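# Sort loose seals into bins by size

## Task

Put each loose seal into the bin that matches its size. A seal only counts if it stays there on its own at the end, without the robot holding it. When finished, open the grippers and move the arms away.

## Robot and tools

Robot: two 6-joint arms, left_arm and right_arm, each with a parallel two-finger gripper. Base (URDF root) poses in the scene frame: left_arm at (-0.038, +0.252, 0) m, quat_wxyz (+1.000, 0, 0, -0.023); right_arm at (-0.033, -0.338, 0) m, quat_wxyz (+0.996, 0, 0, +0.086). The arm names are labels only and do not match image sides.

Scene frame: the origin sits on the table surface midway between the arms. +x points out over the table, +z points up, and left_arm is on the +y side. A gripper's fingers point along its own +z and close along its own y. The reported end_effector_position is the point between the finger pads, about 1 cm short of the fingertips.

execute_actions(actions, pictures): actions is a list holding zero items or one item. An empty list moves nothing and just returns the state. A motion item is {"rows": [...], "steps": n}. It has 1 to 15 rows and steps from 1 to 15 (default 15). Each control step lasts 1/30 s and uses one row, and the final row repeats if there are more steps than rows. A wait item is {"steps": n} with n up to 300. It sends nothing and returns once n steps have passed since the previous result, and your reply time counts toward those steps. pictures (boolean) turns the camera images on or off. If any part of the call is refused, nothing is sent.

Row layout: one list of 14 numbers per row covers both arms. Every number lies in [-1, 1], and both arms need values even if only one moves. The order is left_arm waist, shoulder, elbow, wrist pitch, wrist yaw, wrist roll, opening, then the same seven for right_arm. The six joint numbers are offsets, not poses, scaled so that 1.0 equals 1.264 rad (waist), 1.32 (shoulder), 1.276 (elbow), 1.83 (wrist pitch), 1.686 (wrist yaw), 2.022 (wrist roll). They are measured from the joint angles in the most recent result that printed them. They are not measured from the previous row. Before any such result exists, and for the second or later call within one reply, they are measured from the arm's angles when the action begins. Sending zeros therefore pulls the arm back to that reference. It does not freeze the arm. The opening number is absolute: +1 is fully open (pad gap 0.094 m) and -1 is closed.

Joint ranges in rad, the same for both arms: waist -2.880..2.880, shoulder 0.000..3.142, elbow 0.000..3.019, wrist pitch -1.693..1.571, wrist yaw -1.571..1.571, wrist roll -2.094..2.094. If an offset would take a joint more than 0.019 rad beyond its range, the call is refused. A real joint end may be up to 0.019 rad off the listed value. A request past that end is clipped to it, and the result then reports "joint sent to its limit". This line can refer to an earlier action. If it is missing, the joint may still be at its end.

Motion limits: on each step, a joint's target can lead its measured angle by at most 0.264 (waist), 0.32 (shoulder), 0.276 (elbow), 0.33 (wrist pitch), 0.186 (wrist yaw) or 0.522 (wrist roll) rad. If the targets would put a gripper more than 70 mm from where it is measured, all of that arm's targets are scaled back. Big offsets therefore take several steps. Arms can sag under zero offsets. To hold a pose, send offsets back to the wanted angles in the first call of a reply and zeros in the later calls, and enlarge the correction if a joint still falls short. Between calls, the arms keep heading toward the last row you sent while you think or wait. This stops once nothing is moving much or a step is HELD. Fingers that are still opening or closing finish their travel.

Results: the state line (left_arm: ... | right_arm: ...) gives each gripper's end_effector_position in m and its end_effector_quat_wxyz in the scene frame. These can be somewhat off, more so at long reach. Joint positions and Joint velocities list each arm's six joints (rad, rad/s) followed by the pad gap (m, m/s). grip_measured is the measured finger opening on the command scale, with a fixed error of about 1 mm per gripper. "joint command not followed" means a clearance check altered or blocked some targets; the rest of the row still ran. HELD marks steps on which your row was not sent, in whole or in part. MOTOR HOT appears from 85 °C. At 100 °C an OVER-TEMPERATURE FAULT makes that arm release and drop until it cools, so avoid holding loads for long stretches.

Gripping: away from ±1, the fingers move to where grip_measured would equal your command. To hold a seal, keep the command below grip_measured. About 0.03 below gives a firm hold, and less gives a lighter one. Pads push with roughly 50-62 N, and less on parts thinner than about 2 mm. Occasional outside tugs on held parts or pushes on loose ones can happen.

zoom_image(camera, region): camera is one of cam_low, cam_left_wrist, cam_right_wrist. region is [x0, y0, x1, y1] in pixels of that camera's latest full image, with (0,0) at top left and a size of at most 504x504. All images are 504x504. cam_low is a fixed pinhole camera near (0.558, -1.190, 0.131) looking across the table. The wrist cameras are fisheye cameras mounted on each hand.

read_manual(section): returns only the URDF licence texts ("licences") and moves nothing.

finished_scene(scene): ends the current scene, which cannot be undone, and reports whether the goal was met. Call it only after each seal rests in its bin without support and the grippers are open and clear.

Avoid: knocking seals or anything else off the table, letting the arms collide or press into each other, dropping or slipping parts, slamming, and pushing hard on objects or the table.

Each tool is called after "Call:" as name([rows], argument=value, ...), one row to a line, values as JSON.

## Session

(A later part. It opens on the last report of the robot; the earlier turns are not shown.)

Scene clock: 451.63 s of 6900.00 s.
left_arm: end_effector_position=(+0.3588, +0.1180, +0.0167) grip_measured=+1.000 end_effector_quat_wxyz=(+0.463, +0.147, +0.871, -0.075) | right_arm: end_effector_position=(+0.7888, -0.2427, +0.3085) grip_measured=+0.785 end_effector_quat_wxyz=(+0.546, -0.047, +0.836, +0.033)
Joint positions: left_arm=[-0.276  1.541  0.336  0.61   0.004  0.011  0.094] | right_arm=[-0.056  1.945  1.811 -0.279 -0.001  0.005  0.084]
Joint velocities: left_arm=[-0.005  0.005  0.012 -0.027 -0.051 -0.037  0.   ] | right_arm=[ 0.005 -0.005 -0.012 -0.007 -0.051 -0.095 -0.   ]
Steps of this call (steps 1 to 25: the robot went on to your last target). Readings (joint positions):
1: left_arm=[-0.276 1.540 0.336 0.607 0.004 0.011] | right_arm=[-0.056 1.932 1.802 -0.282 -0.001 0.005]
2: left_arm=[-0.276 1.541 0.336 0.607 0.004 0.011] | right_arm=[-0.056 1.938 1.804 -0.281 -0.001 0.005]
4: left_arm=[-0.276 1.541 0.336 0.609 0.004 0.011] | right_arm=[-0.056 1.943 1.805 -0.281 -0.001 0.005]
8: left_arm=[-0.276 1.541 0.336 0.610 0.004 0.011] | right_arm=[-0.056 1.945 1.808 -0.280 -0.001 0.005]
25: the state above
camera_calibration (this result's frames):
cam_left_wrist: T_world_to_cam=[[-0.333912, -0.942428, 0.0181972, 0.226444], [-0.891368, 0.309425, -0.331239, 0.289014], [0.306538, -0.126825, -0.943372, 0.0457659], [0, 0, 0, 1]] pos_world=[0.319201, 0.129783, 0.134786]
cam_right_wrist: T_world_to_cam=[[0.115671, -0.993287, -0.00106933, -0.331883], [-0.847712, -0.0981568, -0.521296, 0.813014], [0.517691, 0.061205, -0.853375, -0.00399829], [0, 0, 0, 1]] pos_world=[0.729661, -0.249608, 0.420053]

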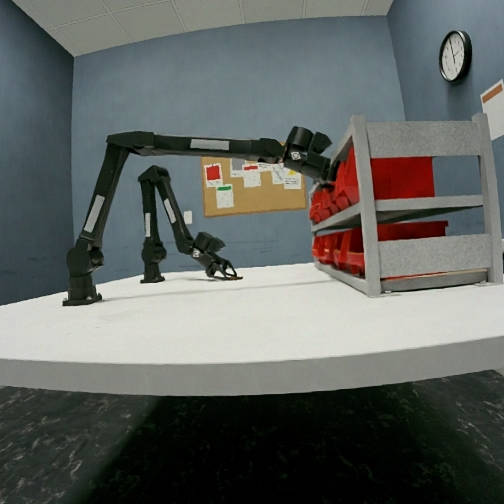

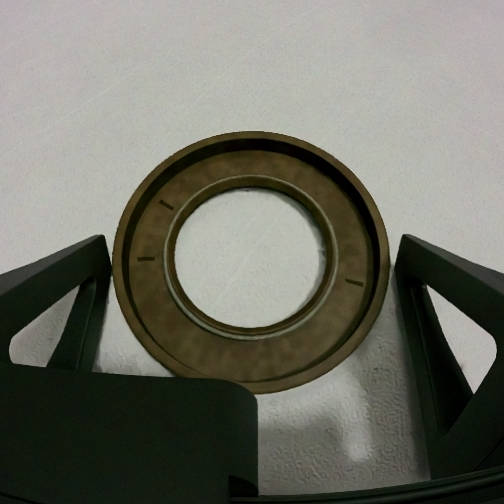

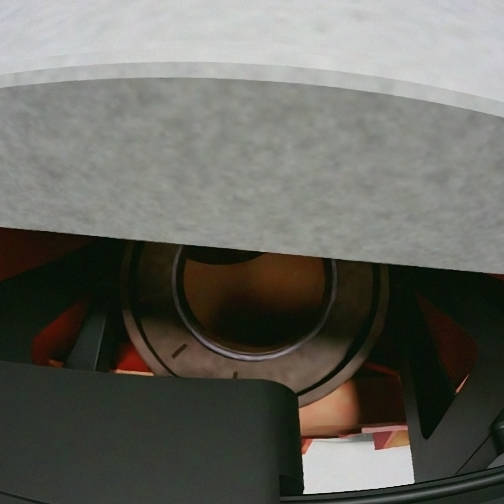

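Call:
execute_actions([
  {"rows":[[0,0.01,0.01,0.01,0,0,1,0,0,0.03,0,0,0,0.79],[0,0.02,0.01,0.017,0,0,1,0,0,0.03,0,0,0,0.83],[0,0.02,0.01,0.017,0,0,1,0,0,0.03,0,0,0,0.88],[0,0.02,0.01,0.017,0,0,1,0,0,0.03,0,0,0,0.93]]},
])

Scene clock: 466.13 s of 6900.00 s.
left_arm: end_effector_position=(+0.3594, +0.1178, +0.0147) grip_measured=+1.000 end_effector_quat_wxyz=(+0.464, +0.147, +0.870, -0.075) | right_arm: end_effector_position=(+0.7888, -0.2427, +0.3085) grip_measured=+0.928 end_effector_quat_wxyz=(+0.546, -0.047, +0.836, +0.033)
Joint positions: left_arm=[-0.276  1.554  0.336  0.626  0.004  0.011  0.094] | right_arm=[-0.056  1.945  1.811 -0.279 -0.001  0.005  0.091]
Joint velocities: left_arm=[-0.024 -0.005 -0.012 -0.002 -0.022  0.022  0.   ] | right_arm=[ 0.005 -0.005 -0.002 -0.012  0.022 -0.022 -0.   ]
Steps of this call (steps 1 to 15: the robot went on to your last target; steps 16 to 90: nothing new was sent; then 11.00 s passed at rest; steps 91 to 105: all 15 steps of this action). Readings (joint positions):
91: left_arm=[-0.276 1.541 0.336 0.611 0.004 0.011] | right_arm=[-0.056 1.945 1.811 -0.279 -0.001 0.005]
92: left_arm=[-0.276 1.542 0.336 0.614 0.004 0.011] | right_arm=[-0.056 1.945 1.811 -0.279 -0.001 0.005]
94: left_arm=[-0.276 1.547 0.336 0.623 0.004 0.011] | right_arm=[-0.056 1.945 1.811 -0.279 -0.001 0.005]
98: left_arm=[-0.276 1.554 0.336 0.625 0.004 0.011] | right_arm=[-0.056 1.945 1.811 -0.279 -0.001 0.005]
105: the state above
camera_calibration (this result's frames):
cam_left_wrist: T_world_to_cam=[[-0.333952, -0.942415, 0.0181558, 0.226505], [-0.890647, 0.309184, -0.333397, 0.288712], [0.308585, -0.127509, -0.942612, 0.042969], [0, 0, 0, 1]] pos_world=[0.319523, 0.129676, 0.132647]
cam_right_wrist: T_world_to_cam=[[0.115671, -0.993287, -0.00106933, -0.331883], [-0.847712, -0.0981568, -0.521296, 0.813014], [0.517691, 0.061205, -0.853375, -0.00399829], [0, 0, 0, 1]] pos_world=[0.729661, -0.249608, 0.420053]

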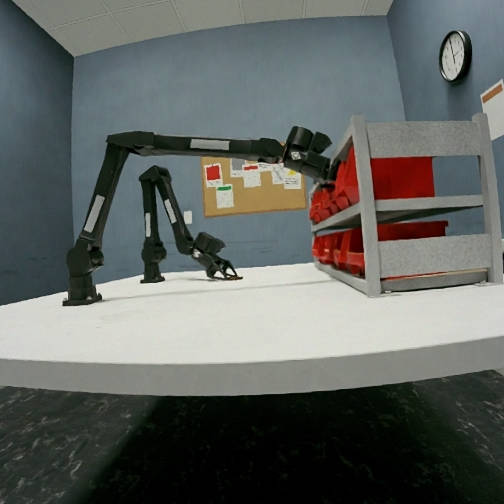

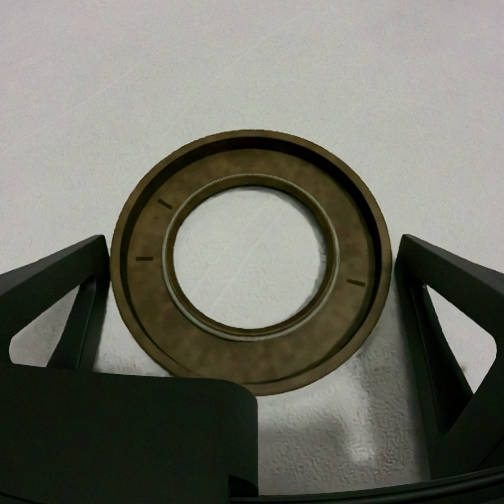

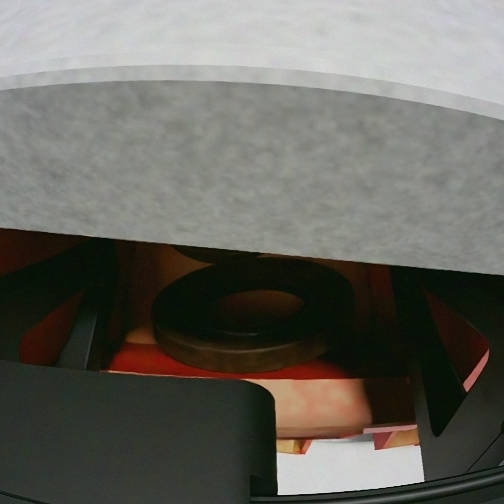

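Call:
execute_actions([
  {"rows":[[0,0.007,0.02,0.006,0,0,1,0,-0.02,0.03,0,0,0,0.93],[0,0.014,0.03,0.012,0,0,1,0,-0.03,0.021,0,0,0,0.93],[0,0.02,0.032,0.012,0,0,1,0,-0.04,0.012,0,0,0,0.93],[0,0.02,0.032,0.012,0,0,1,0,-0.05,0.003,0,0,0,0.93],[0,0.02,0.032,0.012,0,0,1,0,-0.06,-0.006,0,0,0,0.93],[0,0.02,0.032,0.012,0,0,1,0,-0.07,-0.015,0,0,0,0.93],[0,0.02,0.032,0.012,0,0,1,0,-0.08,-0.024,0,0,0,0.93],[0,0.02,0.032,0.012,0,0,1,0,-0.09,-0.033,0,0,0,0.93],[0,0.02,0.032,0.012,0,0,1,0,-0.1,-0.042,0,0,0,0.93],[0,0.02,0.032,0.012,0,0,1,0,-0.11,-0.051,0,0,0,0.93],[0,0.02,0.032,0.012,0,0,1,0,-0.12,-0.06,0,0,0,0.93],[0,0.02,0.032,0.012,0,0,1,0,-0.13,-0.069,0,0,0,0.93],[0,0.02,0.032,0.012,0,0,1,0,-0.14,-0.078,0,0,0,0.93],[0,0.02,0.032,0.012,0,0,1,0,-0.15,-0.087,0,0,0,0.93],[0,0.02,0.032,0.012,0,0,1,0,-0.16,-0.096,0,0,0,0.93]]},
], pictures=false)

Call:
execute_actions([
  {"steps":15},
])

Scene clock: 481.83 s of 6900.00 s.
left_arm: end_effector_position=(+0.3668, +0.1153, +0.0167) grip_measured=+1.000 end_effector_quat_wxyz=(+0.469, +0.147, +0.868, -0.076) | right_arm: end_effector_position=(+0.7393, -0.2485, +0.3766) grip_measured=+0.928 end_effector_quat_wxyz=(+0.572, -0.045, +0.818, +0.036)
Joint positions: left_arm=[-0.276  1.566  0.353  0.632  0.004  0.011  0.094] | right_arm=[-0.056  1.775  1.706 -0.281 -0.001  0.007  0.091]
Joint velocities: left_arm=[-0.015  0.005 -0.002  0.012 -0.037 -0.022  0.   ] | right_arm=[-0.005 -0.474 -0.359 -0.002  0.007 -0.037 -0.001]
Steps of this call (steps 1 to 15: the robot went on to your last target; steps 16 to 90: nothing new was sent; then 12.20 s passed at rest; steps 91 to 105: all 15 steps of this action). Readings (joint positions):
91: left_arm=[-0.276 1.554 0.336 0.626 0.004 0.011] | right_arm=[-0.056 1.945 1.811 -0.279 -0.001 0.005]
92: left_arm=[-0.276 1.554 0.337 0.626 0.004 0.011] | right_arm=[-0.056 1.944 1.811 -0.279 -0.001 0.005]
94: left_arm=[-0.276 1.559 0.342 0.629 0.004 0.011] | right_arm=[-0.056 1.939 1.811 -0.279 -0.001 0.005]
98: left_arm=[-0.276 1.566 0.352 0.632 0.004 0.011] | right_arm=[-0.056 1.899 1.785 -0.279 -0.001 0.005]
105: the state above

Scene clock: 482.33 s of 6900.00 s.
left_arm: end_effector_position=(+0.3668, +0.1153, +0.0167) grip_measured=+1.000 end_effector_quat_wxyz=(+0.469, +0.147, +0.868, -0.076) | right_arm: end_effector_position=(+0.7249, -0.2501, +0.4049) grip_measured=+0.928 end_effector_quat_wxyz=(+0.586, -0.044, +0.808, +0.036)
Joint positions: left_arm=[-0.276  1.566  0.353  0.632  0.004  0.011  0.094] | right_arm=[-0.056  1.725  1.691 -0.281 -0.001  0.007  0.091]
Joint velocities: left_arm=[ 0.005 -0.005  0.012  0.002 -0.066  0.037  0.   ] | right_arm=[ 0.005 -0.005  0.012 -0.002 -0.051 -0.051  0.001]
Steps of this call (steps 1 to 15: the robot went on to your last target). Readings (joint positions):
1: left_arm=[-0.276 1.566 0.353 0.632 0.004 0.011] | right_arm=[-0.056 1.761 1.697 -0.281 -0.001 0.007]
2: left_arm=[-0.276 1.566 0.353 0.632 0.004 0.011] | right_arm=[-0.056 1.750 1.694 -0.281 -0.001 0.007]
4: left_arm=[-0.276 1.566 0.353 0.632 0.004 0.011] | right_arm=[-0.056 1.736 1.694 -0.281 -0.001 0.007]
8: left_arm=[-0.276 1.566 0.353 0.632 0.004 0.011] | right_arm=[-0.056 1.725 1.694 -0.281 -0.001 0.007]
15: the state above
camera_calibration (this result's frames):
cam_left_wrist: T_world_to_cam=[[-0.334141, -0.942352, 0.0179543, 0.226675], [-0.887094, 0.307997, -0.343806, 0.295732], [0.318456, -0.130807, -0.938869, 0.0389752], [0, 0, 0, 1]] pos_world=[0.325672, 0.127622, 0.134197]
cam_right_wrist: T_world_to_cam=[[0.114953, -0.993364, -0.00361286, -0.330256], [-0.79344, -0.0896278, -0.602013, 0.803761], [0.597694, 0.0720695, -0.798478, 0.0342779], [0, 0, 0, 1]] pos_world=[0.655212, -0.258495, 0.510051]

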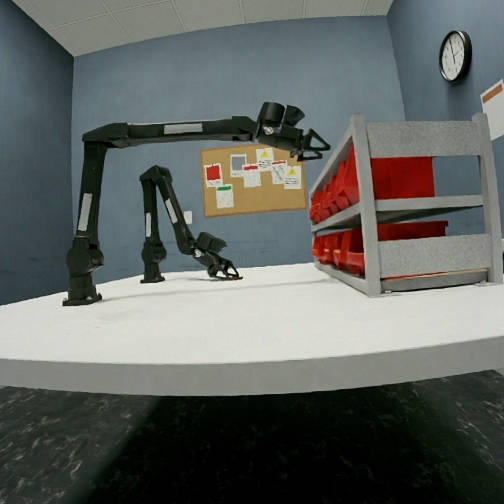

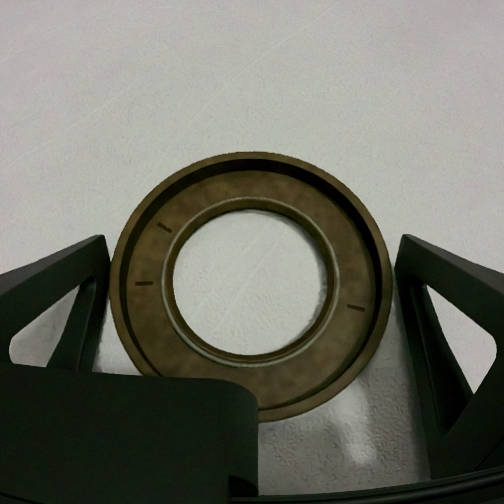

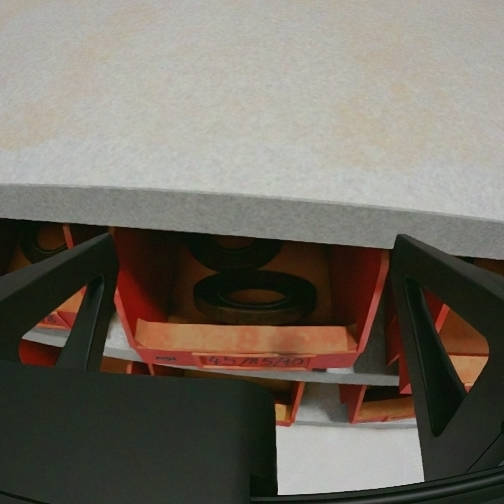

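Call:
execute_actions([
  {"rows":[[0,0.012,0.01,0.01,0,0,1,0,-0.03,-0.02,0,0,0,0.93],[0,0.023,0.01,0.017,0,0,1,0,-0.06,-0.05,0,0,0,0.93],[0,0.023,0.01,0.017,0,0,1,0,-0.09,-0.08,0,0,0,0.93],[0,0.023,0.01,0.017,0,0,1,0,-0.13,-0.12,0,0,0,0.93],[0,0.023,0.01,0.017,0,0,1,0,-0.17,-0.16,0,0,0,0.93],[0,0.023,0.01,0.017,0,0,1,0,-0.21,-0.2,0,0,0,0.93],[0,0.023,0.01,0.017,0,0,1,0,-0.25,-0.25,0,0,0,0.93],[0,0.023,0.01,0.017,0,0,1,0,-0.29,-0.3,0,0,0,0.93],[0,0.023,0.01,0.017,0,0,0.95,0,-0.33,-0.35,0,0,0,0.93],[0,0.023,0.01,0.017,0,0,0.92,0,-0.37,-0.4,0,0,0,0.93],[0,0.023,0.01,0.017,0,0,0.9,0,-0.41,-0.46,0,0,0,0.93],[0,0.023,0.01,0.017,0,0,0.88,0,-0.45,-0.52,0,0,0,0.93],[0,0.023,0.01,0.017,0,0,0.87,0,-0.49,-0.58,0,0,0,0.93],[0,0.023,0.01,0.017,0,0,0.87,0,-0.53,-0.64,0,0,0,0.93],[0,0.023,0.01,0.017,0,0,0.87,0,-0.56,-0.7,0,0,0,0.93]]},
], pictures=false)

Call:
execute_actions([
  {"steps":20},
], pictures=false)

Scene clock: 503.30 s of 6900.00 s.
left_arm: end_effector_position=(+0.3670, +0.1152, +0.0132) grip_measured=+0.889 end_effector_quat_wxyz=(+0.469, +0.147, +0.868, -0.075) | right_arm: end_effector_position=(+0.4842, -0.2782, +0.3655) grip_measured=+0.928 end_effector_quat_wxyz=(+0.556, -0.045, +0.829, +0.035)
Joint positions: left_arm=[-0.276  1.583  0.353  0.648  0.004  0.011  0.089] | right_arm=[-0.056  1.107  1.    -0.281 -0.001  0.007  0.091]
Joint velocities: left_arm=[-0.015 -0.005  0.002 -0.002 -0.007 -0.022 -0.   ] | right_arm=[ 0.005 -1.89  -1.81  -0.002 -0.022  0.007 -0.   ]
Steps of this call (steps 1 to 15: the robot went on to your last target; steps 16 to 90: nothing new was sent; then 17.47 s passed at rest; steps 91 to 105: all 15 steps of this action). Readings (joint positions):
91: left_arm=[-0.276 1.567 0.353 0.633 0.004 0.011] | right_arm=[-0.056 1.724 1.688 -0.281 -0.001 0.007]
92: left_arm=[-0.276 1.568 0.353 0.637 0.004 0.011] | right_arm=[-0.056 1.716 1.675 -0.281 -0.001 0.007]
94: left_arm=[-0.276 1.575 0.353 0.645 0.004 0.011] | right_arm=[-0.056 1.676 1.612 -0.281 -0.001 0.007]
98: left_arm=[-0.276 1.583 0.353 0.648 0.004 0.011] | right_arm=[-0.056 1.527 1.422 -0.281 -0.001 0.007]
105: the state above

Scene clock: 503.97 s of 6900.00 s.
left_arm: end_effector_position=(+0.3670, +0.1152, +0.0132) grip_measured=+0.889 end_effector_quat_wxyz=(+0.469, +0.147, +0.868, -0.075) | right_arm: end_effector_position=(+0.4268, -0.2849, +0.2971) grip_measured=+0.928 end_effector_quat_wxyz=(+0.519, -0.047, +0.853, +0.032)
Joint positions: left_arm=[-0.276  1.583  0.353  0.648  0.004  0.011  0.089] | right_arm=[-0.056  0.986  0.792 -0.282 -0.001  0.007  0.091]
Joint velocities: left_arm=[-0.005  0.015  0.002 -0.002 -0.007  0.051 -0.   ] | right_arm=[-0.015 -0.005  0.007 -0.002  0.007  0.022 -0.   ]
Steps of this call (steps 1 to 20: the robot went on to your last target). Readings (joint positions):
1: left_arm=[-0.276 1.583 0.353 0.648 0.004 0.011] | right_arm=[-0.056 1.046 0.936 -0.281 -0.001 0.007]
2: left_arm=[-0.276 1.583 0.353 0.648 0.004 0.011] | right_arm=[-0.056 0.992 0.879 -0.281 -0.001 0.007]
4: left_arm=[-0.276 1.583 0.353 0.648 0.004 0.011] | right_arm=[-0.056 0.931 0.808 -0.282 -0.001 0.007]
8: left_arm=[-0.276 1.583 0.353 0.648 0.004 0.011] | right_arm=[-0.056 0.951 0.792 -0.282 -0.001 0.007]
20: the state above

Call:
execute_actions([
  {"rows":[[0,-0.015,0.015,-0.008,0,0,0.858,0,0,0,0,0,0,0.93],[0,-0.03,0.015,-0.016,0,0,0.858,0,0,0,0,0,0,0.93],[0,-0.05,0.015,-0.03,0,0,0.858,0,0,0,0,0,0,0.93],[0,-0.07,0.015,-0.045,0,0,0.858,0,0,0,0,0,0,0.93],[0,-0.09,0.015,-0.06,0,0,0.858,0,0,0,0,0,0,0.93],[0,-0.11,0.015,-0.075,0,0,0.858,0,0,0,0,0,0,0.93],[0,-0.13,0.015,-0.09,0,0,0.858,0,0,0,0,0,0,0.93],[0,-0.15,0.015,-0.104,0,0,0.858,0,0,0,0,0,0,0.93],[0,-0.17,0.015,-0.118,0,0,0.858,0,0,0,0,0,0,0.93],[0,-0.19,0.015,-0.132,0,0,0.858,0,0,0,0,0,0,0.93],[0,-0.2,0.015,-0.14,0,0,0.858,0,0,0,0,0,0,0.93]]},
], pictures=false)

Call:
execute_actions([
  {"rows":[[0.015,0.005,0.04,-0.02,0,0,0.858,0,0,0,0,0,0,0.93],[0.035,0.012,0.085,-0.04,0,0,0.858,0,0,0,0,0,0,0.93],[0.06,0.022,0.135,-0.065,0,0,0.858,0,0,0,0,0,0,0.93],[0.09,0.034,0.195,-0.097,0,0,0.858,0,0,0,0,0,0,0.93],[0.12,0.046,0.255,-0.13,0,0,0.858,0,0,0,0,0,0,0.93],[0.15,0.058,0.315,-0.162,0,0,0.858,0,0,0,0,0,0,0.93],[0.18,0.07,0.375,-0.195,0,0,0.858,0,0,0,0,0,0,0.93],[0.21,0.082,0.435,-0.228,0,0,0.858,0,0,0,0,0,0,0.93],[0.24,0.094,0.495,-0.26,0,0,0.858,0,0,0,0,0,0,0.93],[0.27,0.106,0.555,-0.293,0,0,0.858,0,0,0,0,0,0,0.93],[0.3,0.118,0.615,-0.326,0,0,0.858,0,0,0,0,0,0,0.93],[0.33,0.13,0.675,-0.358,0,0,0.858,0,0,0,0,0,0,0.93],[0.36,0.142,0.735,-0.39,0,0,0.858,0,0,0,0,0,0,0.93],[0.385,0.152,0.79,-0.42,0,0,0.858,0,0,0,0,0,0,0.93],[0.4,0.16,0.83,-0.44,0,0,0.858,0,0,0,0,0,0,0.93]]},
], pictures=false)

Call:
execute_actions([
  {"steps":35},
])

Scene clock: 527.83 s of 6900.00 s.
left_arm: end_effector_position=(+0.3598, +0.1176, +0.0752) grip_measured=+0.888 end_effector_quat_wxyz=(+0.485, +0.145, +0.859, -0.078) | right_arm: end_effector_position=(+0.4268, -0.2849, +0.2971) grip_measured=+0.928 end_effector_quat_wxyz=(+0.519, -0.047, +0.853, +0.032)
Joint positions: left_arm=[-0.276  1.306  0.353  0.409  0.004  0.011  0.089] | right_arm=[-0.056  0.986  0.792 -0.282 -0.001  0.007  0.091]
Joint velocities: left_arm=[-0.015 -0.005  0.022 -0.071 -0.066  0.066  0.   ] | right_arm=[-0.015 -0.015 -0.007 -0.012  0.051  0.037 -0.002]
Steps of this call (steps 1 to 15: the robot went on to your last target; steps 16 to 90: nothing new was sent; then 20.37 s passed at rest; steps 91 to 105: all 15 steps of this action). Readings (joint positions):
91: left_arm=[-0.276 1.582 0.353 0.647 0.004 0.011] | right_arm=[-0.056 0.986 0.792 -0.282 -0.001 0.007]
92: left_arm=[-0.276 1.579 0.353 0.641 0.004 0.011] | right_arm=[-0.056 0.986 0.792 -0.282 -0.001 0.007]
94: left_arm=[-0.276 1.555 0.353 0.608 0.004 0.011] | right_arm=[-0.056 0.986 0.792 -0.282 -0.001 0.007]
98: left_arm=[-0.276 1.450 0.353 0.510 0.004 0.011] | right_arm=[-0.056 0.986 0.792 -0.282 -0.001 0.007]
105: the state above

Scene clock: 528.33 s of 6900.00 s.
left_arm: end_effector_position=(+0.5045, +0.2595, +0.1402) grip_measured=+0.888 end_effector_quat_wxyz=(+0.402, -0.002, +0.916, +0.002) | right_arm: end_effector_position=(+0.4268, -0.2849, +0.2971) grip_measured=+0.928 end_effector_quat_wxyz=(+0.519, -0.047, +0.853, +0.032)
Joint positions: left_arm=[ 0.064  1.444  0.869 -0.168  0.007  0.011  0.089] | right_arm=[-0.056  0.986  0.792 -0.282 -0.001  0.007  0.091]
Joint velocities: left_arm=[ 1.011  0.415  1.233 -1.473 -0.007 -0.037 -0.   ] | right_arm=[-0.005 -0.015  0.002 -0.022  0.037 -0.022  0.001]
Steps of this call (steps 1 to 15: all 15 steps of this action). Readings (joint positions):
1: left_arm=[-0.276 1.306 0.355 0.401 0.004 0.011] | right_arm=[-0.056 0.986 0.792 -0.282 -0.001 0.007]
2: left_arm=[-0.273 1.307 0.362 0.382 0.005 0.011] | right_arm=[-0.056 0.986 0.792 -0.282 -0.001 0.007]
4: left_arm=[-0.251 1.317 0.406 0.318 0.006 0.011] | right_arm=[-0.056 0.986 0.792 -0.282 -0.001 0.007]
8: left_arm=[-0.166 1.355 0.559 0.175 0.006 0.011] | right_arm=[-0.056 0.986 0.792 -0.282 -0.001 0.007]
15: the state above

Scene clock: 529.50 s of 6900.00 s.
left_arm: end_effector_position=(+0.6105, +0.3674, +0.3512) grip_measured=+0.888 end_effector_quat_wxyz=(+0.506, -0.071, +0.858, +0.047) | right_arm: end_effector_position=(+0.4268, -0.2849, +0.2971) grip_measured=+0.928 end_effector_quat_wxyz=(+0.519, -0.047, +0.853, +0.032)
Joint positions: left_arm=[ 0.224  1.503  1.39  -0.391  0.003  0.011  0.089] | right_arm=[-0.056  0.986  0.792 -0.282 -0.001  0.007  0.091]
Joint velocities: left_arm=[-0.005 -0.005  0.017  0.017 -0.007 -0.095 -0.   ] | right_arm=[ 0.015 -0.005 -0.017 -0.007  0.037  0.066  0.001]
Steps of this call (steps 1 to 35: the robot went on to your last target). Readings (joint positions):
1: left_arm=[0.098 1.458 0.911 -0.215 0.007 0.011] | right_arm=[-0.056 0.986 0.792 -0.282 -0.001 0.007]
2: left_arm=[0.129 1.471 0.953 -0.253 0.006 0.011] | right_arm=[-0.056 0.986 0.792 -0.282 -0.001 0.007]
4: left_arm=[0.178 1.493 1.030 -0.306 0.004 0.011] | right_arm=[-0.056 0.986 0.792 -0.282 -0.001 0.007]
8: left_arm=[0.222 1.510 1.167 -0.354 0.002 0.011] | right_arm=[-0.056 0.986 0.792 -0.282 -0.001 0.007]
35: the state above
camera_calibration (this result's frames):
cam_left_wrist: T_world_to_cam=[[0.158679, -0.987205, 0.0157553, 0.256068], [-0.897202, -0.150836, -0.415062, 0.749057], [0.412127, 0.0517258, -0.909657, 0.173947], [0, 0, 0, 1]] pos_world=[0.559735, 0.356779, 0.465102]
cam_right_wrist: T_world_to_cam=[[0.114385, -0.993431, -0.00343374, -0.330721], [-0.879385, -0.0996448, -0.465566, 0.492525], [0.462166, 0.0562736, -0.885006, 0.207978], [0, 0, 0, 1]] pos_world=[0.374829, -0.291174, 0.41223]

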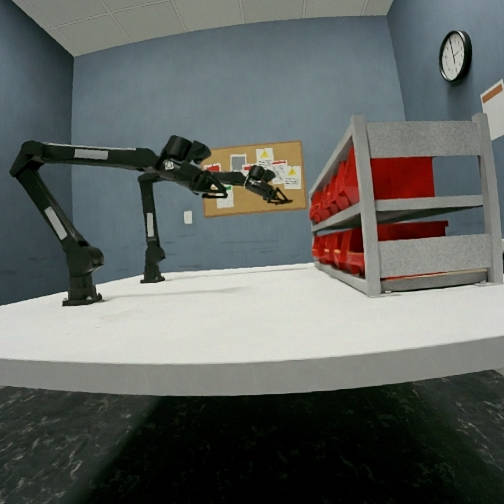

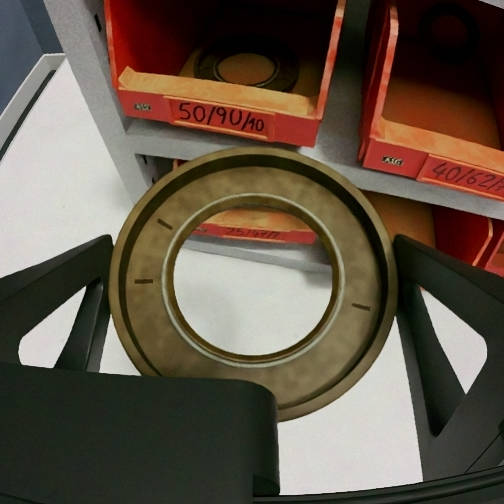

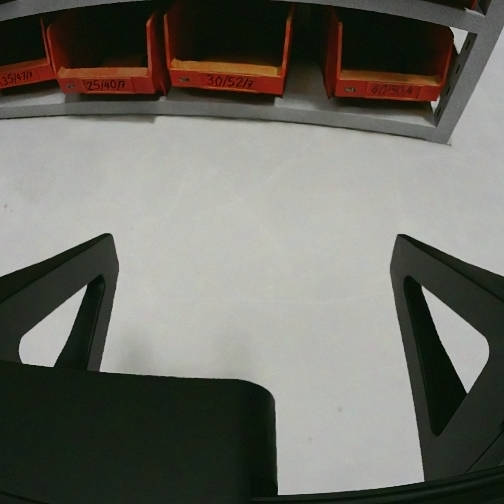

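Call:
execute_actions([
  {"rows":[[0.008,0.012,0.03,0.005,0,0,0.858,0,0,0,0,0,0,0.93],[0.016,0.024,0.045,0.008,0,0,0.858,0,0,0,0,0,0,0.93],[0.025,0.038,0.06,0.011,0,0,0.858,0,0,0,0,0,0,0.93],[0.025,0.052,0.075,0.014,0,0,0.858,0,0,0,0,0,0,0.93],[0.025,0.066,0.09,0.017,0,0,0.858,0,0,0,0,0,0,0.93],[0.025,0.08,0.105,0.02,0,0,0.858,0,0,0,0,0,0,0.93],[0.025,0.094,0.12,0.023,0,0,0.858,0,0,0,0,0,0,0.93],[0.025,0.108,0.135,0.026,0,0,0.858,0,0,0,0,0,0,0.93],[0.025,0.122,0.15,0.029,0,0,0.858,0,0,0,0,0,0,0.93],[0.025,0.136,0.165,0.031,0,0,0.858,0,0,0,0,0,0,0.93],[0.025,0.15,0.18,0.033,0,0,0.858,0,0,0,0,0,0,0.93],[0.025,0.164,0.195,0.035,0,0,0.858,0,0,0,0,0,0,0.93],[0.025,0.178,0.21,0.037,0,0,0.858,0,0,0,0,0,0,0.93],[0.025,0.19,0.224,0.039,0,0,0.858,0,0,0,0,0,0,0.93],[0.025,0.2,0.235,0.039,0,0,0.858,0,0,0,0,0,0,0.93]]},
], pictures=false)

Call:
execute_actions([
  {"steps":25},
])

Scene clock: 548.87 s of 6900.00 s.
left_arm: end_effector_position=(+0.6950, +0.3971, +0.3399) grip_measured=+0.888 end_effector_quat_wxyz=(+0.525, -0.078, +0.846, +0.054) | right_arm: end_effector_position=(+0.4268, -0.2849, +0.2971) grip_measured=+0.928 end_effector_quat_wxyz=(+0.519, -0.047, +0.853, +0.032)
Joint positions: left_arm=[ 0.243  1.727  1.609 -0.342  0.003  0.011  0.089] | right_arm=[-0.056  0.986  0.792 -0.282 -0.001  0.007  0.091]
Joint velocities: left_arm=[ 0.005  0.532  0.447  0.081  0.022 -0.037 -0.   ] | right_arm=[ 0.005 -0.005  0.002 -0.007  0.037 -0.037  0.001]
Steps of this call (steps 1 to 15: the robot went on to your last target; steps 16 to 90: nothing new was sent; then 15.87 s passed at rest; steps 91 to 105: all 15 steps of this action). Readings (joint positions):
91: left_arm=[0.224 1.503 1.390 -0.391 0.003 0.011] | right_arm=[-0.056 0.986 0.792 -0.282 -0.001 0.007]
92: left_arm=[0.225 1.504 1.391 -0.391 0.003 0.011] | right_arm=[-0.056 0.986 0.792 -0.282 -0.001 0.007]
94: left_arm=[0.227 1.515 1.402 -0.391 0.003 0.011] | right_arm=[-0.056 0.986 0.792 -0.282 -0.001 0.007]
98: left_arm=[0.238 1.583 1.476 -0.374 0.003 0.011] | right_arm=[-0.056 0.986 0.792 -0.282 -0.001 0.007]
105: the state above

Scene clock: 549.70 s of 6900.00 s.
left_arm: end_effector_position=(+0.7082, +0.3997, +0.3233) grip_measured=+0.888 end_effector_quat_wxyz=(+0.518, -0.079, +0.850, +0.053) | right_arm: end_effector_position=(+0.4268, -0.2849, +0.2971) grip_measured=+0.928 end_effector_quat_wxyz=(+0.519, -0.047, +0.853, +0.032)
Joint positions: left_arm=[ 0.243  1.771  1.634 -0.337  0.003  0.011  0.089] | right_arm=[-0.056  0.986  0.792 -0.282 -0.001  0.007  0.091]
Joint velocities: left_arm=[ 0.005  0.015  0.007 -0.012 -0.11  -0.066  0.001] | right_arm=[ 0.005 -0.015  0.002 -0.007 -0.007 -0.007  0.   ]
Steps of this call (steps 1 to 25: the robot went on to your last target). Readings (joint positions):
1: left_arm=[0.243 1.743 1.622 -0.340 0.003 0.011] | right_arm=[-0.056 0.986 0.792 -0.282 -0.001 0.007]
2: left_arm=[0.243 1.754 1.629 -0.338 0.003 0.011] | right_arm=[-0.056 0.986 0.792 -0.282 -0.001 0.007]
4: left_arm=[0.243 1.767 1.631 -0.337 0.003 0.011] | right_arm=[-0.056 0.986 0.792 -0.282 -0.001 0.007]
8: left_arm=[0.243 1.771 1.631 -0.337 0.003 0.011] | right_arm=[-0.056 0.986 0.792 -0.282 -0.001 0.007]
25: the state above
camera_calibration (this result's frames):
cam_left_wrist: T_world_to_cam=[[0.177038, -0.984086, 0.0152181, 0.258807], [-0.881988, -0.165494, -0.441259, 0.833545], [0.436755, 0.0646974, -0.897251, 0.0799396], [0, 0, 0, 1]] pos_world=[0.654444, 0.387464, 0.435596]
cam_right_wrist: T_world_to_cam=[[0.114385, -0.993431, -0.00343374, -0.330721], [-0.879385, -0.0996448, -0.465566, 0.492525], [0.462166, 0.0562736, -0.885006, 0.207978], [0, 0, 0, 1]] pos_world=[0.374829, -0.291174, 0.41223]

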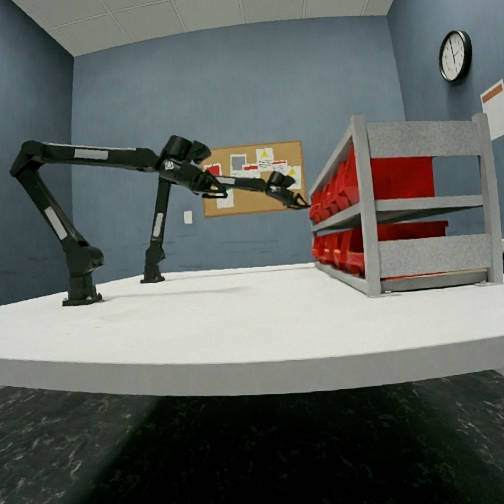

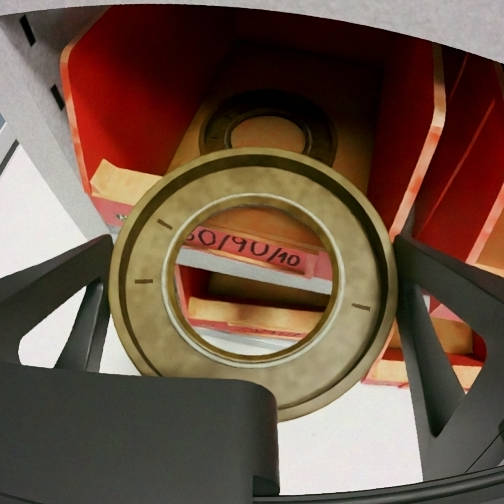

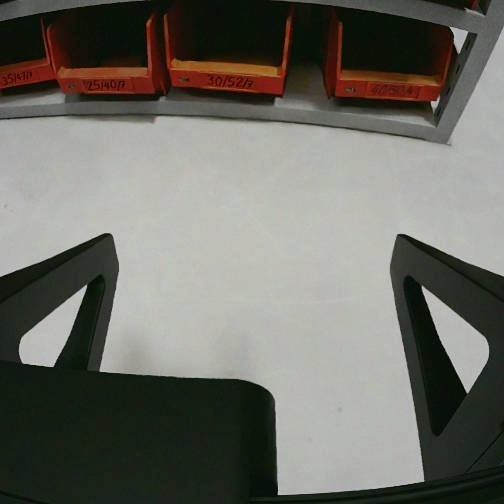

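Call:
execute_actions([
  {"rows":[[0.007,0,0.03,0,0.015,0,0.858,0,0,0,0,0,0,0.93],[0.014,0,0.03,0,0.03,0,0.858,0,0,0,0,0,0,0.93],[0.021,0,0.03,0,0.045,0,0.858,0,0,0,0,0,0,0.93],[0.021,0,0.03,0,0.06,0,0.858,0,0,0,0,0,0,0.93],[0.021,0.006,0.04,0.008,0.06,0,0.858,0,0,0,0,0,0,0.93],[0.021,0.013,0.05,0.012,0.06,0,0.858,0,0,0,0,0,0,0.93],[0.021,0.02,0.058,0.016,0.06,0,0.858,0,0,0,0,0,0,0.93],[0.021,0.027,0.066,0.02,0.06,0,0.858,0,0,0,0,0,0,0.93],[0.021,0.034,0.074,0.023,0.06,0,0.858,0,0,0,0,0,0,0.93],[0.021,0.041,0.082,0.026,0.06,0,0.858,0,0,0,0,0,0,0.93],[0.021,0.048,0.09,0.029,0.06,0,0.858,0,0,0,0,0,0,0.93],[0.021,0.055,0.098,0.032,0.06,0,0.858,0,0,0,0,0,0,0.93],[0.021,0.062,0.106,0.034,0.06,0,0.858,0,0,0,0,0,0,0.93],[0.021,0.069,0.114,0.036,0.06,0,0.858,0,0,0,0,0,0,0.93],[0.021,0.075,0.12,0.038,0.06,0,0.858,0,0,0,0,0,0,0.93]]},
], pictures=false)

Call:
execute_actions([
  {"steps":25},
])

Scene clock: 574.53 s of 6900.00 s.
left_arm: end_effector_position=(+0.7379, +0.3979, +0.3404) grip_measured=+0.888 end_effector_quat_wxyz=(+0.551, -0.055, +0.832, +0.018) | right_arm: end_effector_position=(+0.4268, -0.2849, +0.2971) grip_measured=+0.928 end_effector_quat_wxyz=(+0.519, -0.047, +0.853, +0.032)
Joint positions: left_arm=[ 0.255  1.83   1.719 -0.293  0.101  0.011  0.089] | right_arm=[-0.056  0.986  0.792 -0.282 -0.001  0.007  0.091]
Joint velocities: left_arm=[ 0.015  0.249  0.291  0.129  0.037  0.007 -0.001] | right_arm=[-0.005 -0.005  0.002 -0.012  0.051  0.022 -0.   ]
Steps of this call (steps 1 to 15: the robot went on to your last target; steps 16 to 90: nothing new was sent; then 21.33 s passed at rest; steps 91 to 105: all 15 steps of this action). Readings (joint positions):
91: left_arm=[0.243 1.771 1.634 -0.337 0.014 0.011] | right_arm=[-0.056 0.986 0.792 -0.282 -0.001 0.007]
92: left_arm=[0.244 1.771 1.634 -0.337 0.034 0.011] | right_arm=[-0.056 0.986 0.792 -0.282 -0.001 0.007]
94: left_arm=[0.246 1.771 1.634 -0.337 0.083 0.011] | right_arm=[-0.056 0.986 0.792 -0.282 -0.001 0.007]
98: left_arm=[0.250 1.775 1.640 -0.332 0.101 0.011] | right_arm=[-0.056 0.986 0.792 -0.282 -0.001 0.007]
105: the state above

Scene clock: 575.37 s of 6900.00 s.
left_arm: end_effector_position=(+0.7452, +0.4000, +0.3319) grip_measured=+0.888 end_effector_quat_wxyz=(+0.551, -0.055, +0.833, +0.018) | right_arm: end_effector_position=(+0.4268, -0.2849, +0.2971) grip_measured=+0.928 end_effector_quat_wxyz=(+0.519, -0.047, +0.853, +0.032)
Joint positions: left_arm=[ 0.256  1.854  1.733 -0.285  0.103  0.011  0.089] | right_arm=[-0.056  0.986  0.792 -0.282 -0.001  0.007  0.091]
Joint velocities: left_arm=[-0.005  0.024  0.002 -0.002  0.007  0.007 -0.002] | right_arm=[-0.005 -0.005 -0.002 -0.032 -0.007 -0.037 -0.   ]
Steps of this call (steps 1 to 25: the robot went on to your last target). Readings (joint positions):
1: left_arm=[0.255 1.837 1.727 -0.290 0.103 0.011] | right_arm=[-0.056 0.986 0.792 -0.282 -0.001 0.007]
2: left_arm=[0.255 1.843 1.731 -0.287 0.103 0.011] | right_arm=[-0.056 0.986 0.792 -0.282 -0.001 0.007]
4: left_arm=[0.256 1.848 1.733 -0.285 0.103 0.011] | right_arm=[-0.056 0.986 0.792 -0.282 -0.001 0.007]
8: left_arm=[0.256 1.854 1.733 -0.285 0.103 0.011] | right_arm=[-0.056 0.986 0.792 -0.282 -0.001 0.007]
25: the state above
camera_calibration (this result's frames):
cam_left_wrist: T_world_to_cam=[[0.0970695, -0.993834, 0.0535832, 0.30318], [-0.857119, -0.110839, -0.503052, 0.850178], [0.50589, 0.00290384, -0.862593, 0.033199], [0, 0, 0, 1]] pos_world=[0.682479, 0.395446, 0.440076]
cam_right_wrist: T_world_to_cam=[[0.114385, -0.993431, -0.00343374, -0.330721], [-0.879385, -0.0996448, -0.465566, 0.492525], [0.462166, 0.0562736, -0.885006, 0.207978], [0, 0, 0, 1]] pos_world=[0.374829, -0.291174, 0.41223]

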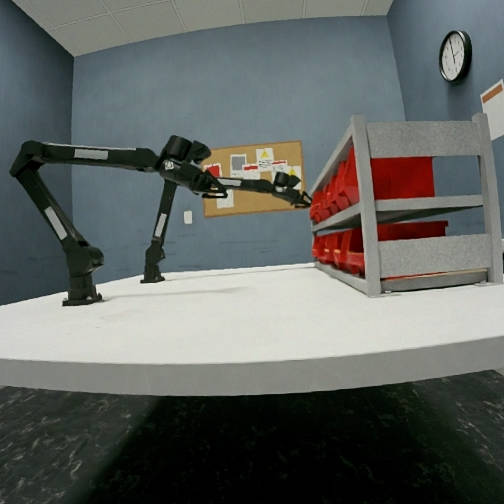

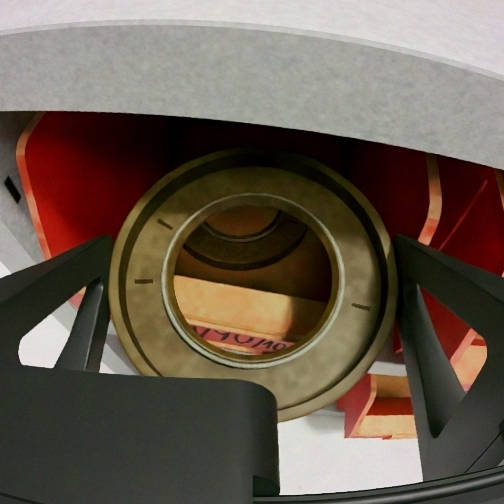

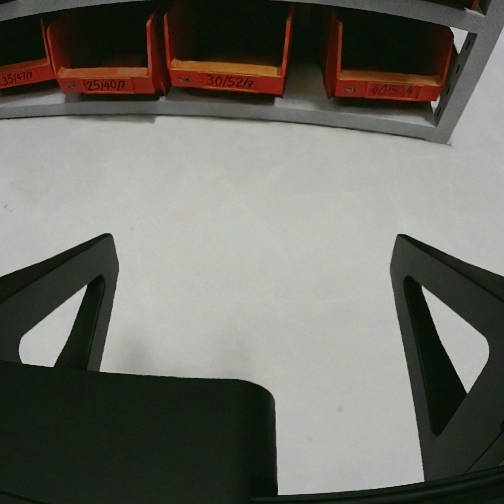

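Call:
execute_actions([
  {"rows":[[0.014,0.012,0.03,0,0,0,0.858,0,0,0,0,0,0,0.93],[0.014,0.02,0.039,0,0,0,0.858,0,0,0,0,0,0,0.93],[0.014,0.028,0.047,0,0,0,0.858,0,0,0,0,0,0,0.93],[0.014,0.036,0.056,0,0,0,0.858,0,0,0,0,0,0,0.93],[0.014,0.044,0.064,0,0,0,0.858,0,0,0,0,0,0,0.93],[0.014,0.051,0.073,0,0,0,0.858,0,0,0,0,0,0,0.93],[0.014,0.058,0.081,0,0,0,0.858,0,0,0,0,0,0,0.93],[0.014,0.065,0.09,0,0,0,0.858,0,0,0,0,0,0,0.93],[0.014,0.072,0.098,0,0,0,0.858,0,0,0,0,0,0,0.93],[0.014,0.079,0.107,0,0,0,0.858,0,0,0,0,0,0,0.93],[0.014,0.085,0.115,0,0,0,0.858,0,0,0,0,0,0,0.93],[0.014,0.091,0.124,0,0,0,0.858,0,0,0,0,0,0,0.93],[0.014,0.097,0.132,0,0,0,0.858,0,0,0,0,0,0,0.93],[0.014,0.102,0.141,0,0,0,0.858,0,0,0,0,0,0,0.93],[0.014,0.106,0.149,0,0,0,0.858,0,0,0,0,0,0,0.93]]},
], pictures=false)

Call:
execute_actions([
  {"steps":25},
])

Scene clock: 587.40 s of 6900.00 s.
left_arm: end_effector_position=(+0.7805, +0.4134, +0.3127) grip_measured=+0.888 end_effector_quat_wxyz=(+0.552, -0.057, +0.832, +0.020) | right_arm: end_effector_position=(+0.4268, -0.2849, +0.2971) grip_measured=+0.928 end_effector_quat_wxyz=(+0.519, -0.047, +0.853, +0.032)
Joint positions: left_arm=[ 0.263  1.964  1.845 -0.285  0.103  0.011  0.089] | right_arm=[-0.056  0.986  0.792 -0.282 -0.001  0.007  0.091]
Joint velocities: left_arm=[ 0.015  0.278  0.271 -0.022 -0.037  0.022 -0.   ] | right_arm=[-0.005 -0.005 -0.012 -0.002 -0.007 -0.037 -0.   ]
Steps of this call (steps 1 to 15: the robot went on to your last target; steps 16 to 90: nothing new was sent; then 8.53 s passed at rest; steps 91 to 105: all 15 steps of this action). Readings (joint positions):
91: left_arm=[0.257 1.854 1.733 -0.285 0.103 0.011] | right_arm=[-0.056 0.986 0.792 -0.282 -0.001 0.007]
92: left_arm=[0.257 1.854 1.733 -0.285 0.103 0.011] | right_arm=[-0.056 0.986 0.792 -0.282 -0.001 0.007]
94: left_arm=[0.257 1.858 1.736 -0.285 0.103 0.011] | right_arm=[-0.056 0.986 0.792 -0.282 -0.001 0.007]
98: left_arm=[0.258 1.892 1.775 -0.285 0.103 0.011] | right_arm=[-0.056 0.986 0.792 -0.282 -0.001 0.007]
105: the state above

Scene clock: 588.23 s of 6900.00 s.
left_arm: end_effector_position=(+0.7861, +0.4149, +0.3092) grip_measured=+0.888 end_effector_quat_wxyz=(+0.552, -0.057, +0.832, +0.020) | right_arm: end_effector_position=(+0.4268, -0.2849, +0.2971) grip_measured=+0.928 end_effector_quat_wxyz=(+0.519, -0.047, +0.853, +0.032)
Joint positions: left_arm=[ 0.264  1.982  1.863 -0.285  0.103  0.011  0.089] | right_arm=[-0.056  0.986  0.792 -0.282 -0.001  0.007  0.091]
Joint velocities: left_arm=[-0.005 -0.015 -0.002  0.002 -0.022  0.022 -0.   ] | right_arm=[-0.005  0.005  0.012 -0.002 -0.037 -0.007 -0.001]
Steps of this call (steps 1 to 25: the robot went on to your last target). Readings (joint positions):
1: left_arm=[0.264 1.971 1.853 -0.285 0.103 0.011] | right_arm=[-0.056 0.986 0.792 -0.282 -0.001 0.007]
2: left_arm=[0.264 1.977 1.857 -0.285 0.103 0.011] | right_arm=[-0.056 0.986 0.792 -0.282 -0.001 0.007]
4: left_arm=[0.264 1.981 1.859 -0.285 0.103 0.011] | right_arm=[-0.056 0.986 0.792 -0.282 -0.001 0.007]
8: left_arm=[0.264 1.982 1.861 -0.285 0.103 0.011] | right_arm=[-0.056 0.986 0.792 -0.282 -0.001 0.007]
25: the state above
camera_calibration (this result's frames):
cam_left_wrist: T_world_to_cam=[[0.104111, -0.99314, 0.0532413, 0.309546], [-0.85479, -0.116717, -0.505679, 0.876817], [0.508424, 0.00713663, -0.861077, -0.0113734], [0, 0, 0, 1]] pos_world=[0.72305, 0.409843, 0.417114]
cam_right_wrist: T_world_to_cam=[[0.114385, -0.993431, -0.00343374, -0.330721], [-0.879385, -0.0996448, -0.465566, 0.492525], [0.462166, 0.0562736, -0.885006, 0.207978], [0, 0, 0, 1]] pos_world=[0.374829, -0.291174, 0.41223]

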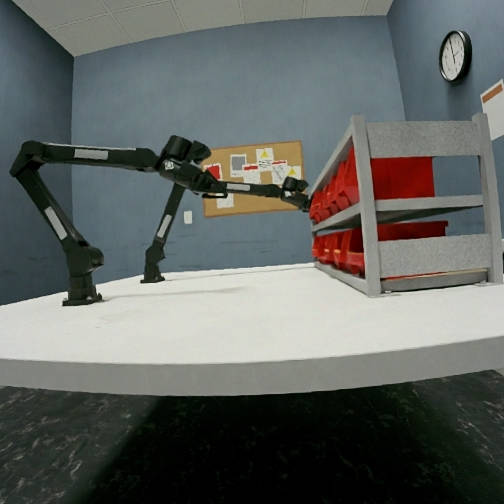

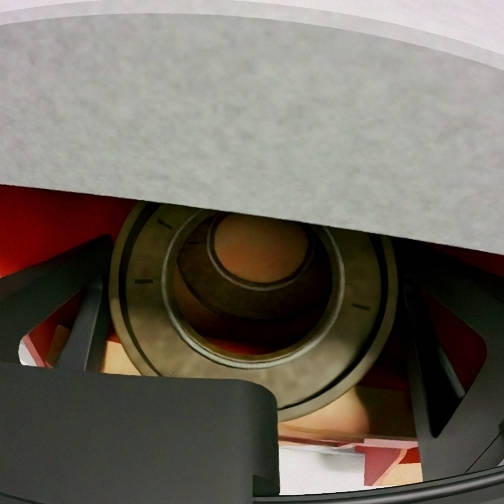

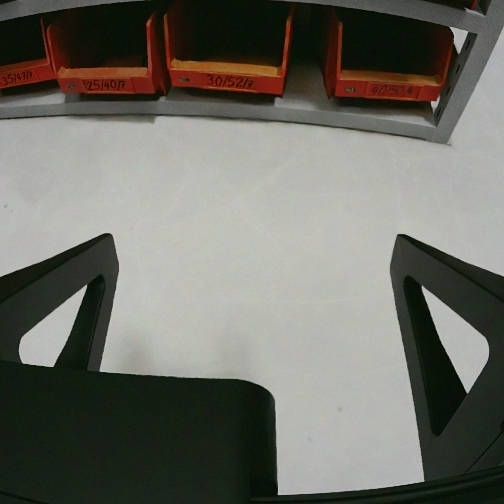

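Call:
execute_actions([
  {"rows":[[0,0.008,0.04,0,0,0,0.858,0,0,0,0,0,0,0.93],[0,0.012,0.048,0,0,0,0.858,0,0,0,0,0,0,0.93],[0,0.016,0.056,0,0,0,0.858,0,0,0,0,0,0,0.93],[0,0.02,0.062,0,0,0,0.858,0,0,0,0,0,0,0.93],[0,0.024,0.068,0,0,0,0.858,0,0,0,0,0,0,0.93],[0,0.027,0.072,0,0,0,0.858,0,0,0,0,0,0,0.93]]},
], pictures=false)

Call:
execute_actions([
  {"rows":[[0,0,0.03,0,0,0,0.89,0,0,0,0,0,0,0.93],[0,0,0.03,0,0,0,0.92,0,0,0,0,0,0,0.93],[0,0,0.03,0,0,0,0.96,0,0,0,0,0,0,0.93]]},
])

Scene clock: 598.63 s of 6900.00 s.
left_arm: end_effector_position=(+0.7928, +0.4164, +0.3188) grip_measured=+0.888 end_effector_quat_wxyz=(+0.560, -0.056, +0.826, +0.021) | right_arm: end_effector_position=(+0.4268, -0.2849, +0.2971) grip_measured=+0.928 end_effector_quat_wxyz=(+0.519, -0.047, +0.853, +0.032)
Joint positions: left_arm=[ 0.264  1.995  1.897 -0.285  0.103  0.011  0.089] | right_arm=[-0.056  0.986  0.792 -0.282 -0.001  0.007  0.091]
Joint velocities: left_arm=[-0.005 -0.005  0.002 -0.022  0.051  0.022 -0.001] | right_arm=[-0.005 -0.005 -0.007  0.007 -0.051  0.081 -0.001]
Steps of this call (steps 1 to 15: the robot went on to your last target; steps 16 to 90: nothing new was sent; then 6.90 s passed at rest; steps 91 to 105: all 15 steps of this action). Readings (joint positions):
91: left_arm=[0.264 1.982 1.863 -0.285 0.103 0.011] | right_arm=[-0.056 0.986 0.792 -0.282 -0.001 0.007]
92: left_arm=[0.264 1.982 1.863 -0.285 0.103 0.011] | right_arm=[-0.056 0.986 0.792 -0.282 -0.001 0.007]
94: left_arm=[0.264 1.984 1.868 -0.285 0.103 0.011] | right_arm=[-0.056 0.986 0.792 -0.282 -0.001 0.007]
98: left_arm=[0.264 1.994 1.892 -0.285 0.103 0.011] | right_arm=[-0.056 0.986 0.792 -0.282 -0.001 0.007]
105: the state above

Scene clock: 599.13 s of 6900.00 s.
left_arm: end_effector_position=(+0.7928, +0.4165, +0.3188) grip_measured=+0.957 end_effector_quat_wxyz=(+0.560, -0.057, +0.826, +0.021) | right_arm: end_effector_position=(+0.4268, -0.2849, +0.2971) grip_measured=+0.928 end_effector_quat_wxyz=(+0.519, -0.047, +0.853, +0.032)
Joint positions: left_arm=[ 0.264  1.995  1.897 -0.285  0.103  0.011  0.092] | right_arm=[-0.056  0.986  0.792 -0.282 -0.001  0.007  0.091]
Joint velocities: left_arm=[-0.005  0.015  0.007 -0.002 -0.007 -0.022  0.   ] | right_arm=[-0.024  0.005  0.017 -0.007  0.051 -0.007 -0.001]
Steps of this call (steps 1 to 15: all 15 steps of this action). Readings (joint positions):
1: left_arm=[0.264 1.995 1.897 -0.285 0.103 0.011] | right_arm=[-0.056 0.986 0.792 -0.282 -0.001 0.007]
2: left_arm=[0.264 1.995 1.897 -0.285 0.103 0.011] | right_arm=[-0.056 0.986 0.792 -0.282 -0.001 0.007]
4: left_arm=[0.264 1.995 1.897 -0.285 0.103 0.011] | right_arm=[-0.056 0.986 0.792 -0.282 -0.001 0.007]
8: left_arm=[0.264 1.995 1.897 -0.285 0.103 0.011] | right_arm=[-0.056 0.986 0.792 -0.282 -0.001 0.007]
15: the state above
camera_calibration (this result's frames):
cam_left_wrist: T_world_to_cam=[[0.103416, -0.993341, 0.0507791, 0.311292], [-0.844416, -0.114661, -0.523274, 0.88419], [0.525611, 0.0112364, -0.850651, -0.0251359], [0, 0, 0, 1]] pos_world=[0.727643, 0.410884, 0.425484]
cam_right_wrist: T_world_to_cam=[[0.114385, -0.993431, -0.00343374, -0.330721], [-0.879385, -0.0996448, -0.465566, 0.492525], [0.462166, 0.0562736, -0.885006, 0.207978], [0, 0, 0, 1]] pos_world=[0.374829, -0.291174, 0.41223]

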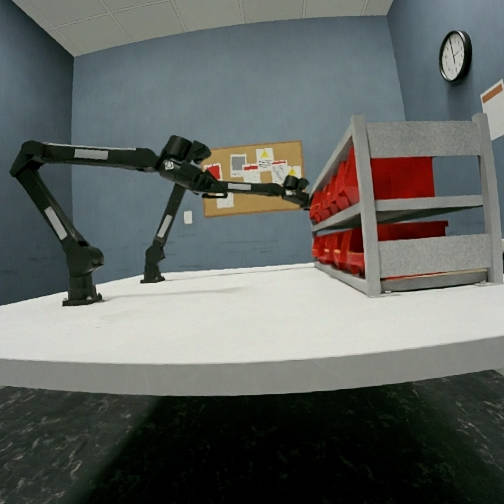

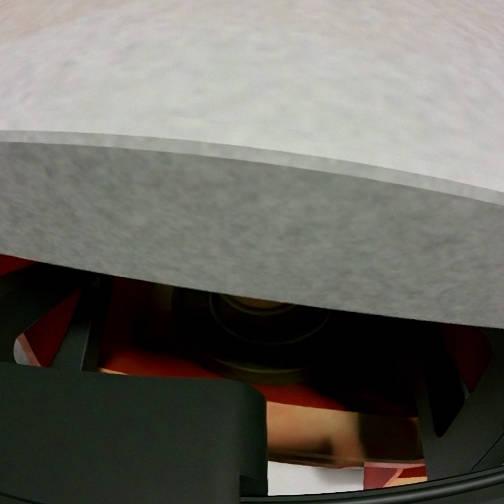

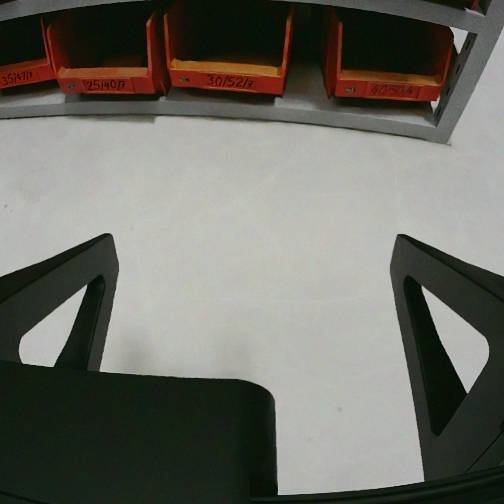

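Call:
execute_actions([
  {"rows":[[0,-0.02,-0.012,0,0,0,0.9,0,0,0,0,0,0,0.93],[0,-0.03,-0.025,0,0,0,0.9,0,0,0,0,0,0,0.93],[0,-0.04,-0.039,0,0,0,0.9,0,0,0,0,0,0,0.93],[0,-0.051,-0.053,0,0,0,0.9,0,0,0,0,0,0,0.93],[0,-0.062,-0.067,0,0,0,0.9,0,0,0,0,0,0,0.93],[0,-0.073,-0.081,0,0,0,0.9,0,0,0,0,0,0,0.93],[0,-0.084,-0.095,0,0,0,0.9,0,0,0,0,0,0,0.93],[0,-0.095,-0.109,0,0,0,0.9,0,0,0,0,0,0,0.93],[0,-0.106,-0.123,0,0,0,0.9,0,0,0,0,0,0,0.93],[0,-0.117,-0.137,0,0,0,0.9,0,0,0,0,0,0,0.93],[0,-0.128,-0.151,0,0,0,0.9,0,0,0,0,0,0,0.93],[0,-0.139,-0.165,0,0,0,0.9,0,0,0,0,0,0,0.93],[0,-0.15,-0.179,0,0,0,0.9,0,0,0,0,0,0,0.93],[0,-0.161,-0.193,0,0,0,0.9,0,0,0,0,0,0,0.93],[0,-0.172,-0.206,0,0,0,0.9,0,0,0,0,0,0,0.93]]},
], pictures=false)

Call:
execute_actions([
  {"rows":[[0,-0.03,-0.03,0,0,0,0.9,0,0,0,0,0,0,0.93],[0,-0.045,-0.045,0,0,0,0.9,0,0,0,0,0,0,0.93],[0,-0.06,-0.06,0,0,0,0.9,0,0,0,0,0,0,0.93],[0,-0.075,-0.075,0,0,0,0.9,0,0,0,0,0,0,0.93],[0,-0.09,-0.09,0,0,0,0.9,0,0,0,0,0,0,0.93],[0,-0.105,-0.105,0,0,0,0.9,0,0,0,0,0,0,0.93],[0,-0.12,-0.12,0,0,0,0.9,0,0,0,0,0,0,0.93],[0,-0.135,-0.135,0,0,0,0.9,0,0,0,0,0,0,0.93],[0,-0.15,-0.15,0,0,0,0.9,0,0,0,0,0,0,0.93],[0,-0.165,-0.165,0,0,0,0.9,0,0,0,0,0,0,0.93],[0,-0.18,-0.18,0,0,0,0.9,0,0,0,0,0,0,0.93]]},
])

Scene clock: 619.73 s of 6900.00 s.
left_arm: end_effector_position=(+0.7237, +0.4013, +0.3283) grip_measured=+0.903 end_effector_quat_wxyz=(+0.542, -0.059, +0.838, +0.018) | right_arm: end_effector_position=(+0.4268, -0.2849, +0.2971) grip_measured=+0.928 end_effector_quat_wxyz=(+0.519, -0.047, +0.853, +0.032)
Joint positions: left_arm=[ 0.264  1.802  1.661 -0.285  0.103  0.011  0.089] | right_arm=[-0.056  0.986  0.792 -0.282 -0.001  0.007  0.091]
Joint velocities: left_arm=[-0.005 -0.503 -0.476  0.002 -0.007 -0.022  0.001] | right_arm=[-0.015  0.005 -0.007 -0.002 -0.051  0.022 -0.001]
Steps of this call (steps 1 to 15: the robot went on to your last target; steps 16 to 90: nothing new was sent; then 17.10 s passed at rest; steps 91 to 105: all 15 steps of this action). Readings (joint positions):
91: left_arm=[0.264 1.993 1.895 -0.285 0.103 0.011] | right_arm=[-0.056 0.986 0.792 -0.282 -0.001 0.007]
92: left_arm=[0.264 1.989 1.887 -0.285 0.103 0.011] | right_arm=[-0.056 0.986 0.792 -0.282 -0.001 0.007]
94: left_arm=[0.264 1.971 1.857 -0.285 0.103 0.011] | right_arm=[-0.056 0.986 0.792 -0.282 -0.001 0.007]
98: left_arm=[0.264 1.917 1.781 -0.285 0.103 0.011] | right_arm=[-0.056 0.986 0.792 -0.282 -0.001 0.007]
105: the state above

Scene clock: 620.23 s of 6900.00 s.
left_arm: end_effector_position=(+0.6383, +0.3824, +0.3602) grip_measured=+0.903 end_effector_quat_wxyz=(+0.546, -0.058, +0.835, +0.019) | right_arm: end_effector_position=(+0.4268, -0.2849, +0.2971) grip_measured=+0.928 end_effector_quat_wxyz=(+0.519, -0.047, +0.853, +0.032)
Joint positions: left_arm=[ 0.264  1.561  1.429 -0.285  0.103  0.011  0.089] | right_arm=[-0.056  0.986  0.792 -0.282 -0.001  0.007  0.091]
Joint velocities: left_arm=[-0.005 -0.171 -0.012 -0.007  0.037 -0.007  0.   ] | right_arm=[-0.024 -0.015  0.022 -0.002 -0.037 -0.066  0.001]
Steps of this call (steps 1 to 15: all 15 steps of this action). Readings (joint positions):
1: left_arm=[0.264 1.786 1.646 -0.285 0.103 0.011] | right_arm=[-0.056 0.986 0.792 -0.282 -0.001 0.007]
2: left_arm=[0.264 1.771 1.632 -0.285 0.103 0.011] | right_arm=[-0.056 0.986 0.792 -0.282 -0.001 0.007]
4: left_arm=[0.264 1.739 1.599 -0.285 0.103 0.011] | right_arm=[-0.056 0.986 0.792 -0.282 -0.001 0.007]
8: left_arm=[0.264 1.667 1.520 -0.285 0.103 0.011] | right_arm=[-0.056 0.986 0.792 -0.282 -0.001 0.007]
15: the state above
camera_calibration (this result's frames):
cam_left_wrist: T_world_to_cam=[[0.105184, -0.992952, 0.0546227, 0.288671], [-0.861468, -0.11842, -0.493812, 0.773138], [0.4968, 0.00488519, -0.867851, 0.118684], [0, 0, 0, 1]] pos_world=[0.576708, 0.377612, 0.469017]
cam_right_wrist: T_world_to_cam=[[0.114385, -0.993431, -0.00343374, -0.330721], [-0.879385, -0.0996448, -0.465566, 0.492525], [0.462166, 0.0562736, -0.885006, 0.207978], [0, 0, 0, 1]] pos_world=[0.374829, -0.291174, 0.41223]

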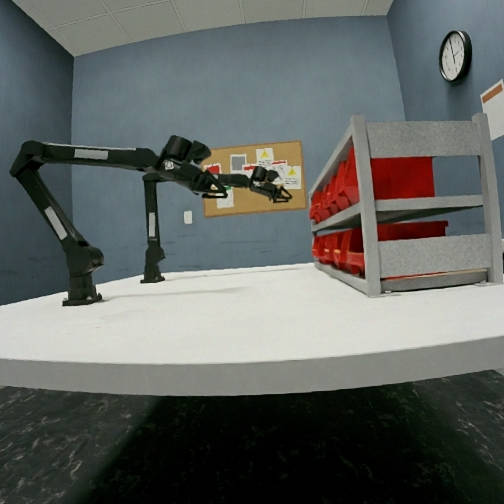

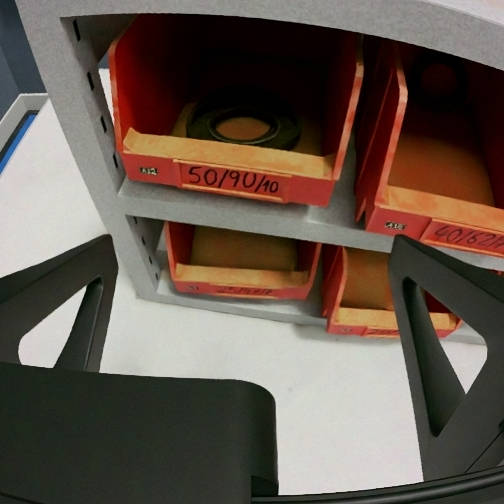

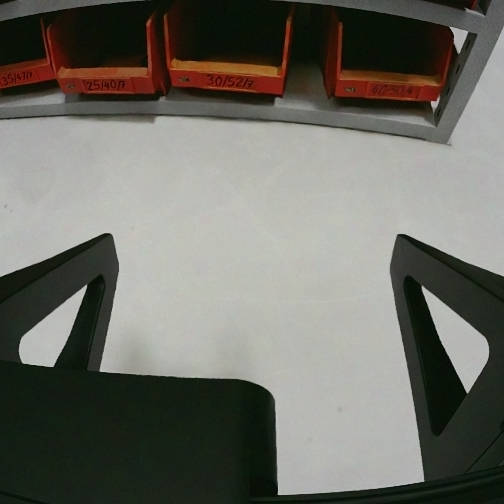

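Call:
finished_scene(scene=1)

The scene is finished: the task was done.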